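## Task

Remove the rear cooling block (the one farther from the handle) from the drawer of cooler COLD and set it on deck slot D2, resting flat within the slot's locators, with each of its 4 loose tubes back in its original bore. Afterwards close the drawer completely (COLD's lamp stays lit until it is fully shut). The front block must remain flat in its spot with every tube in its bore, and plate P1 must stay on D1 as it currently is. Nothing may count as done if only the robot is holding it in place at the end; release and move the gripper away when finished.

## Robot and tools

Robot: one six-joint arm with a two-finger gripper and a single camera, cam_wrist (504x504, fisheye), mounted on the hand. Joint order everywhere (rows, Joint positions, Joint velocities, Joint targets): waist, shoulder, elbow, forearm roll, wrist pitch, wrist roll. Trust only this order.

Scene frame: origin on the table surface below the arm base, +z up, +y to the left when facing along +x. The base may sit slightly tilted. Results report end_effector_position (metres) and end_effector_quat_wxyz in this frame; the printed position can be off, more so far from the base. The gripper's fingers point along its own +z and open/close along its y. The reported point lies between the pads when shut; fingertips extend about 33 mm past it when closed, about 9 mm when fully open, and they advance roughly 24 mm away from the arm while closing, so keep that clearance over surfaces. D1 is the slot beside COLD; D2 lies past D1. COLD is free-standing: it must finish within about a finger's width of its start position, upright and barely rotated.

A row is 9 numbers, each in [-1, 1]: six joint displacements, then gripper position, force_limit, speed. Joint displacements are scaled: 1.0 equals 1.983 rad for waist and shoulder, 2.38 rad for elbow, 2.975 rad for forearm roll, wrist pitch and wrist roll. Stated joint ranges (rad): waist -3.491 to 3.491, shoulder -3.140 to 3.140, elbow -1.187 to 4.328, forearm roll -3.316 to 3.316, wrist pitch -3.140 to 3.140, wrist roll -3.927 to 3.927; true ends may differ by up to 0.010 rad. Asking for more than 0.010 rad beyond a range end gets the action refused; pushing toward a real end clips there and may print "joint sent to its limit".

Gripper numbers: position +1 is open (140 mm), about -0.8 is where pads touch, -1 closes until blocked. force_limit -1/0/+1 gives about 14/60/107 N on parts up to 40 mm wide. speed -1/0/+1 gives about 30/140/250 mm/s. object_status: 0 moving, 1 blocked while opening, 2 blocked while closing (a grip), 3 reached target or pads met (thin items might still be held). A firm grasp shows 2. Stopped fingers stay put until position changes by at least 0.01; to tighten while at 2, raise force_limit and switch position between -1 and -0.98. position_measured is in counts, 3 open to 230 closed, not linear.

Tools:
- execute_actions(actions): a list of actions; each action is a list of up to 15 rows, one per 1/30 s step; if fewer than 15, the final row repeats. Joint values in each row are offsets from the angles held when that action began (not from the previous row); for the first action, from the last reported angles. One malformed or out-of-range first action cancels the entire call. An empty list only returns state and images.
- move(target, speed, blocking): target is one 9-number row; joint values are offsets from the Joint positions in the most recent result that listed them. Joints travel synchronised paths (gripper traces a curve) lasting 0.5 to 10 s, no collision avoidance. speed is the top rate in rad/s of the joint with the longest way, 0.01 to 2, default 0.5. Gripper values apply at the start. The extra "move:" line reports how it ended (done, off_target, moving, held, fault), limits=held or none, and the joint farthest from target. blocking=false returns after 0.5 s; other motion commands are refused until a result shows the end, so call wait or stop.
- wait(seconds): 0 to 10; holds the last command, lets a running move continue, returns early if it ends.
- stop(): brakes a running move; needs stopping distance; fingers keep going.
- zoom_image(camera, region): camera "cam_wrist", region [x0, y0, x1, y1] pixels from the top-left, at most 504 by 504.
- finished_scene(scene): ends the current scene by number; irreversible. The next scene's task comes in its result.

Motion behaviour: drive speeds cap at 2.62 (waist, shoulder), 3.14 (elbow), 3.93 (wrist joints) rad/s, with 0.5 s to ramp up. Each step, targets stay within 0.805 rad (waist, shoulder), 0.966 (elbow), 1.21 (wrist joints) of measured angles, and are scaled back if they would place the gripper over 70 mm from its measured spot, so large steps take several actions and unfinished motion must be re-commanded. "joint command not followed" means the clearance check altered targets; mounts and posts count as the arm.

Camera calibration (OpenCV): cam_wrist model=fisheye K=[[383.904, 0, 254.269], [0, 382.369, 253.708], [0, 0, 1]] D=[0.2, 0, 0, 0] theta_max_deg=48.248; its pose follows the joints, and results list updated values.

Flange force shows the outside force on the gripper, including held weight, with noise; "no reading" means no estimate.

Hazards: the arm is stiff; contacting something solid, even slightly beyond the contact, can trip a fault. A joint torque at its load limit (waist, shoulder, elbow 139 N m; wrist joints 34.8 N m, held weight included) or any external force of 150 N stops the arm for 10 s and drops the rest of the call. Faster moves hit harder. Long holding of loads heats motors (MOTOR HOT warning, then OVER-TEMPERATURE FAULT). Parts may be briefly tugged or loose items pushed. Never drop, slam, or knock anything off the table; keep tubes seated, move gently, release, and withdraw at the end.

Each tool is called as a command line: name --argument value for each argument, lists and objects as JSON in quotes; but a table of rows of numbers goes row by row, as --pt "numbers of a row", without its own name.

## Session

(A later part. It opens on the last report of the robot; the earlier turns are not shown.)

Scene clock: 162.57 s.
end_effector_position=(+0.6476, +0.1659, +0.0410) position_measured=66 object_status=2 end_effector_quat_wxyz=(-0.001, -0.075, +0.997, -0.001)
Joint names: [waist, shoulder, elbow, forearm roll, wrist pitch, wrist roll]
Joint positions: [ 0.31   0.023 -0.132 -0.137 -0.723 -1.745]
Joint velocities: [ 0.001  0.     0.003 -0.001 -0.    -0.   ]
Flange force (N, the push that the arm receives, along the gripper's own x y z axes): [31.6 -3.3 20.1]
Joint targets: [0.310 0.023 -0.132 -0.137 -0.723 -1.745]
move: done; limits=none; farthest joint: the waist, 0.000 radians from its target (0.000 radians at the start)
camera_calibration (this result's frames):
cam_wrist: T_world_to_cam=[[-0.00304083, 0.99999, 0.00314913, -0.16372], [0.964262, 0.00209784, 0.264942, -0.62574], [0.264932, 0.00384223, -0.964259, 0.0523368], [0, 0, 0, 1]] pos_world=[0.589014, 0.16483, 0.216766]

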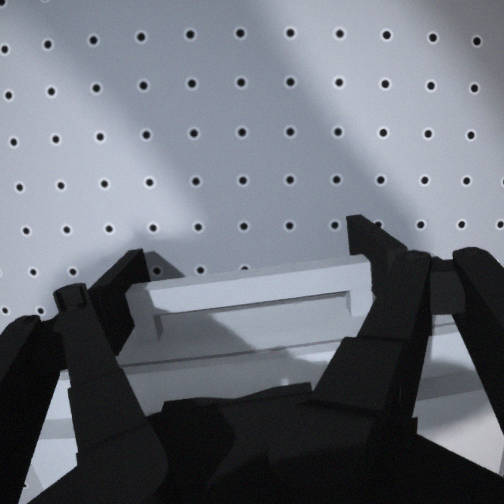

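move --target '[-0.0005,0.0091,0.0147,0.0007,-0.0064,-0.0007,-1,1,-0.6]' --speed 0.015

move --target '[0.0003,0.0025,0,0,0.0018,0,-1,1,-0.6]' --speed 0.01

move --target '[0,0,0,0,0,0,1,0,-0.3]'

move --target '[-0.005,-0.075,-0.005,0,-0.048,0,1,0,0]' --speed 0.25

move --target '[-0.02,-0.06,-0.007,-0.004,-0.035,0,1,0,0]'

move --target '[-0.0055,-0.0207,-0.0014,-0.0017,-0.0118,0.5368,1,0,0]' --speed 1.2

Scene clock: 166.07 s.
end_effector_position=(+0.6574, +0.1698, +0.0410) position_measured=66 object_status=2 end_effector_quat_wxyz=(-0.002, -0.076, +0.997, -0.001)
Joint names: [waist, shoulder, elbow, forearm roll, wrist pitch, wrist roll]
Joint positions: [ 0.309  0.041 -0.097 -0.135 -0.742 -1.747]
Joint velocities: [ 0.     0.001  0.003  0.    -0.002  0.   ]
Flange force (N, the push that the arm receives, along the gripper's own x y z axes): [25.1 -6.9 20.7]
Joint targets: [0.309 0.041 -0.097 -0.135 -0.742 -1.747]
move: done; limits=none; farthest joint: the waist, 0.000 radians from its target (0.001 radians at the start)
camera_calibration (this result's frames):
cam_wrist: T_world_to_cam=[[-0.00331858, 0.999992, 0.00220308, -0.16737], [0.964731, 0.00262166, 0.263223, -0.635528], [0.263215, 0.00299891, -0.964732, 0.051009], [0, 0, 0, 1]] pos_world=[0.599132, 0.168882, 0.216864]

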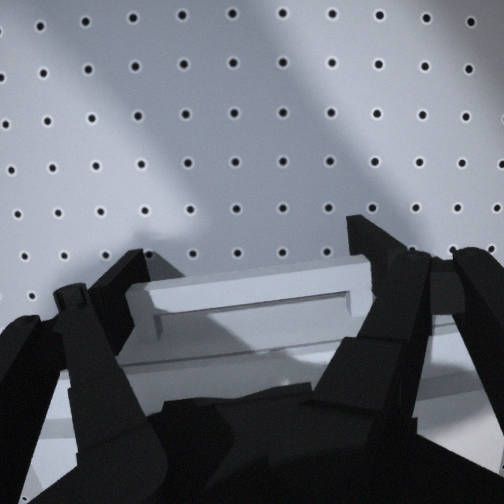

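Scene clock: 166.83 s.
end_effector_position=(+0.6574, +0.1698, +0.0382) position_measured=66 object_status=2 end_effector_quat_wxyz=(-0.002, -0.076, +0.997, -0.001)
Joint names: [waist, shoulder, elbow, forearm roll, wrist pitch, wrist roll]
Joint positions: [ 0.31   0.046 -0.097 -0.135 -0.737 -1.747]
Joint velocities: [-0.     0.001  0.001 -0.     0.001 -0.   ]
Flange force (N, the push that the arm receives, along the gripper's own x y z axes): [38.7 -5.4 18.8]
Joint targets: [0.310 0.046 -0.097 -0.135 -0.737 -1.747]
move: done; limits=none; farthest joint: the waist, 0.000 radians from its target (0.000 radians at the start)
camera_calibration (this result's frames):
cam_wrist: T_world_to_cam=[[-0.00332758, 0.999992, 0.00221866, -0.167341], [0.964626, 0.00262503, 0.26361, -0.634815], [0.263602, 0.00301736, -0.964627, 0.0480651], [0, 0, 0, 1]] pos_world=[0.599132, 0.168861, 0.21408]

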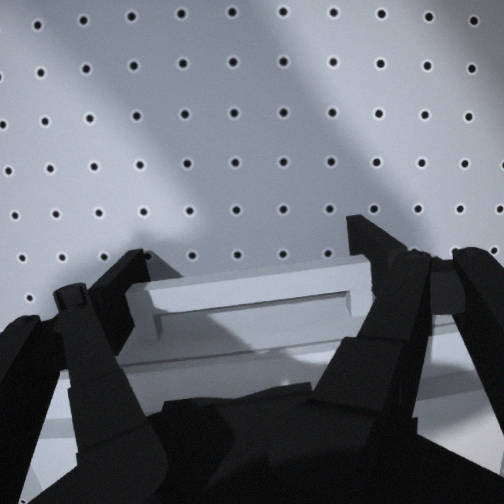

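Scene clock: 167.43 s.
end_effector_position=(+0.6574, +0.1698, +0.0383) position_measured=3 object_status=3 end_effector_quat_wxyz=(-0.002, -0.076, +0.997, -0.001)
Joint names: [waist, shoulder, elbow, forearm roll, wrist pitch, wrist roll]
Joint positions: [ 0.31   0.046 -0.097 -0.135 -0.737 -1.747]
Joint velocities: [-0.     0.001  0.001 -0.001 -0.     0.   ]
Flange force (N, the push that the arm receives, along the gripper's own x y z axes): [1.4 0.1 -5.2]
Joint targets: [0.310 0.046 -0.097 -0.135 -0.737 -1.747]
move: done; limits=none; farthest joint: the waist, 0.000 radians from its target (0.000 radians at the start)
camera_calibration (this result's frames):
cam_wrist: T_world_to_cam=[[-0.00337128, 0.999992, 0.00223799, -0.167337], [0.964615, 0.00266196, 0.263649, -0.634839], [0.263641, 0.00304763, -0.964616, 0.0480505], [0, 0, 0, 1]] pos_world=[0.599143, 0.168879, 0.214099]

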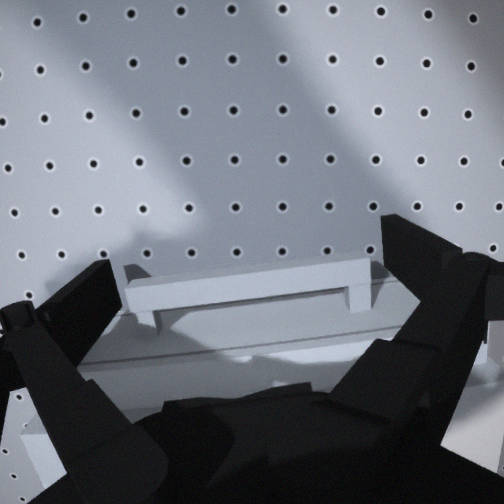

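Scene clock: 168.47 s.
end_effector_position=(+0.6479, +0.1720, +0.1173) position_measured=3 object_status=3 end_effector_quat_wxyz=(-0.006, -0.078, +0.997, +0.001)
Joint names: [waist, shoulder, elbow, forearm roll, wrist pitch, wrist roll]
Joint positions: [ 0.3   -0.103 -0.109 -0.135 -0.88  -1.747]
Joint velocities: [ 0.    -0.001 -0.001 -0.001 -0.001  0.   ]
Flange force (N, the push that the arm receives, along the gripper's own x y z axes): [0.9 -2.5 -4.3]
Joint targets: [0.300 -0.103 -0.109 -0.135 -0.880 -1.747]
move: done; limits=none; farthest joint: the waist, 0.000 radians from its target (0.010 radians at the start)
camera_calibration (this result's frames):
cam_wrist: T_world_to_cam=[[-0.00897853, 0.999938, 0.00661974, -0.16659], [0.966596, 0.00698301, 0.256209, -0.647678], [0.256146, 0.00869899, -0.966599, 0.130915], [0, 0, 0, 1]] pos_world=[0.591014, 0.169964, 0.293586]

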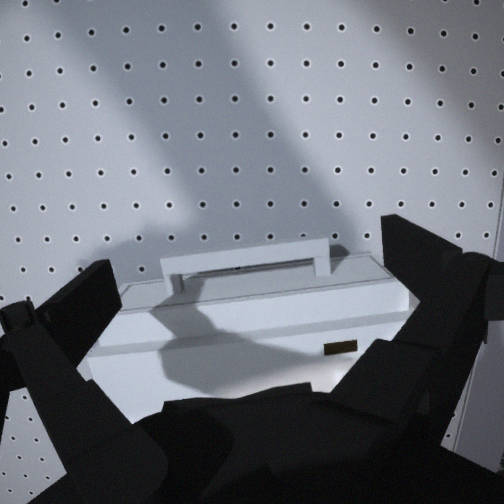

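Scene clock: 169.33 s.
end_effector_position=(+0.6355, +0.1559, +0.1792) position_measured=3 object_status=3 end_effector_quat_wxyz=(-0.004, -0.065, +0.998, -0.002)
Joint names: [waist, shoulder, elbow, forearm roll, wrist pitch, wrist roll]
Joint positions: [ 0.26  -0.222 -0.126 -0.147 -0.984 -1.747]
Joint velocities: [-0.001 -0.001  0.002 -0.001 -0.001  0.   ]
Flange force (N, the push that the arm receives, along the gripper's own x y z axes): [1.0 -1.7 -3.6]
Joint targets: [0.260 -0.222 -0.126 -0.147 -0.984 -1.747]
move: done; limits=none; farthest joint: the waist, 0.000 radians from its target (0.040 radians at the start)
camera_calibration (this result's frames):
cam_wrist: T_world_to_cam=[[0.0168964, 0.999857, 0.000904303, -0.16642], [0.965256, -0.0165475, 0.260781, -0.647672], [0.260759, -0.00353338, -0.965397, 0.192797], [0, 0, 0, 1]] pos_world=[0.577708, 0.15636, 0.355177]

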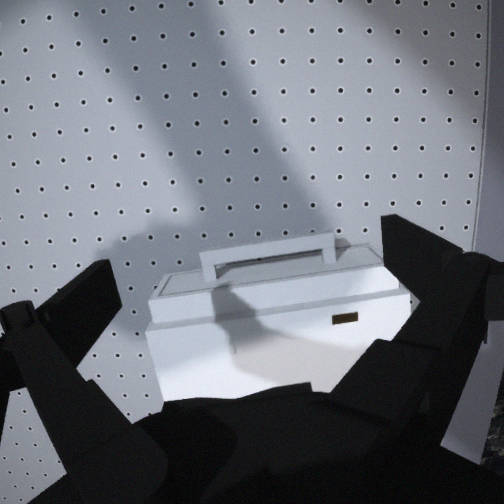

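Scene clock: 171.37 s.
end_effector_position=(+0.6305, +0.1530, +0.2003) position_measured=3 object_status=3 end_effector_quat_wxyz=(+0.002, +0.758, -0.652, -0.001)
Joint names: [waist, shoulder, elbow, forearm roll, wrist pitch, wrist roll]
Joint positions: [ 0.249 -0.263 -0.129 -0.152 -1.019 -0.15 ]
Joint velocities: [-0.    -0.     0.003  0.001  0.     0.001]
Flange force (N, the push that the arm receives, along the gripper's own x y z axes): [0.6 0.9 -3.1]
Joint targets: [0.249 -0.263 -0.129 -0.152 -1.019 -0.150]
move: done; limits=none; farthest joint: the waist, 0.000 radians from its target (0.011 radians at the start)
camera_calibration (this result's frames):
cam_wrist: T_world_to_cam=[[-0.999962, -0.00287356, 0.00824295, 0.629624], [-0.000581415, 0.964094, 0.265559, -0.190462], [-0.00871009, 0.265544, -0.964059, 0.342965], [0, 0, 0, 1]] pos_world=[0.632477, 0.0943601, 0.376027]

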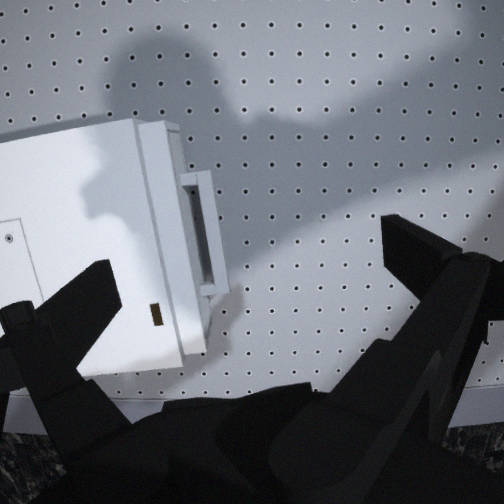

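The cooler is back within about 3 mm of its start, and the lamp is off.

finished_scene --scene 1

The scene is finished: the task was done.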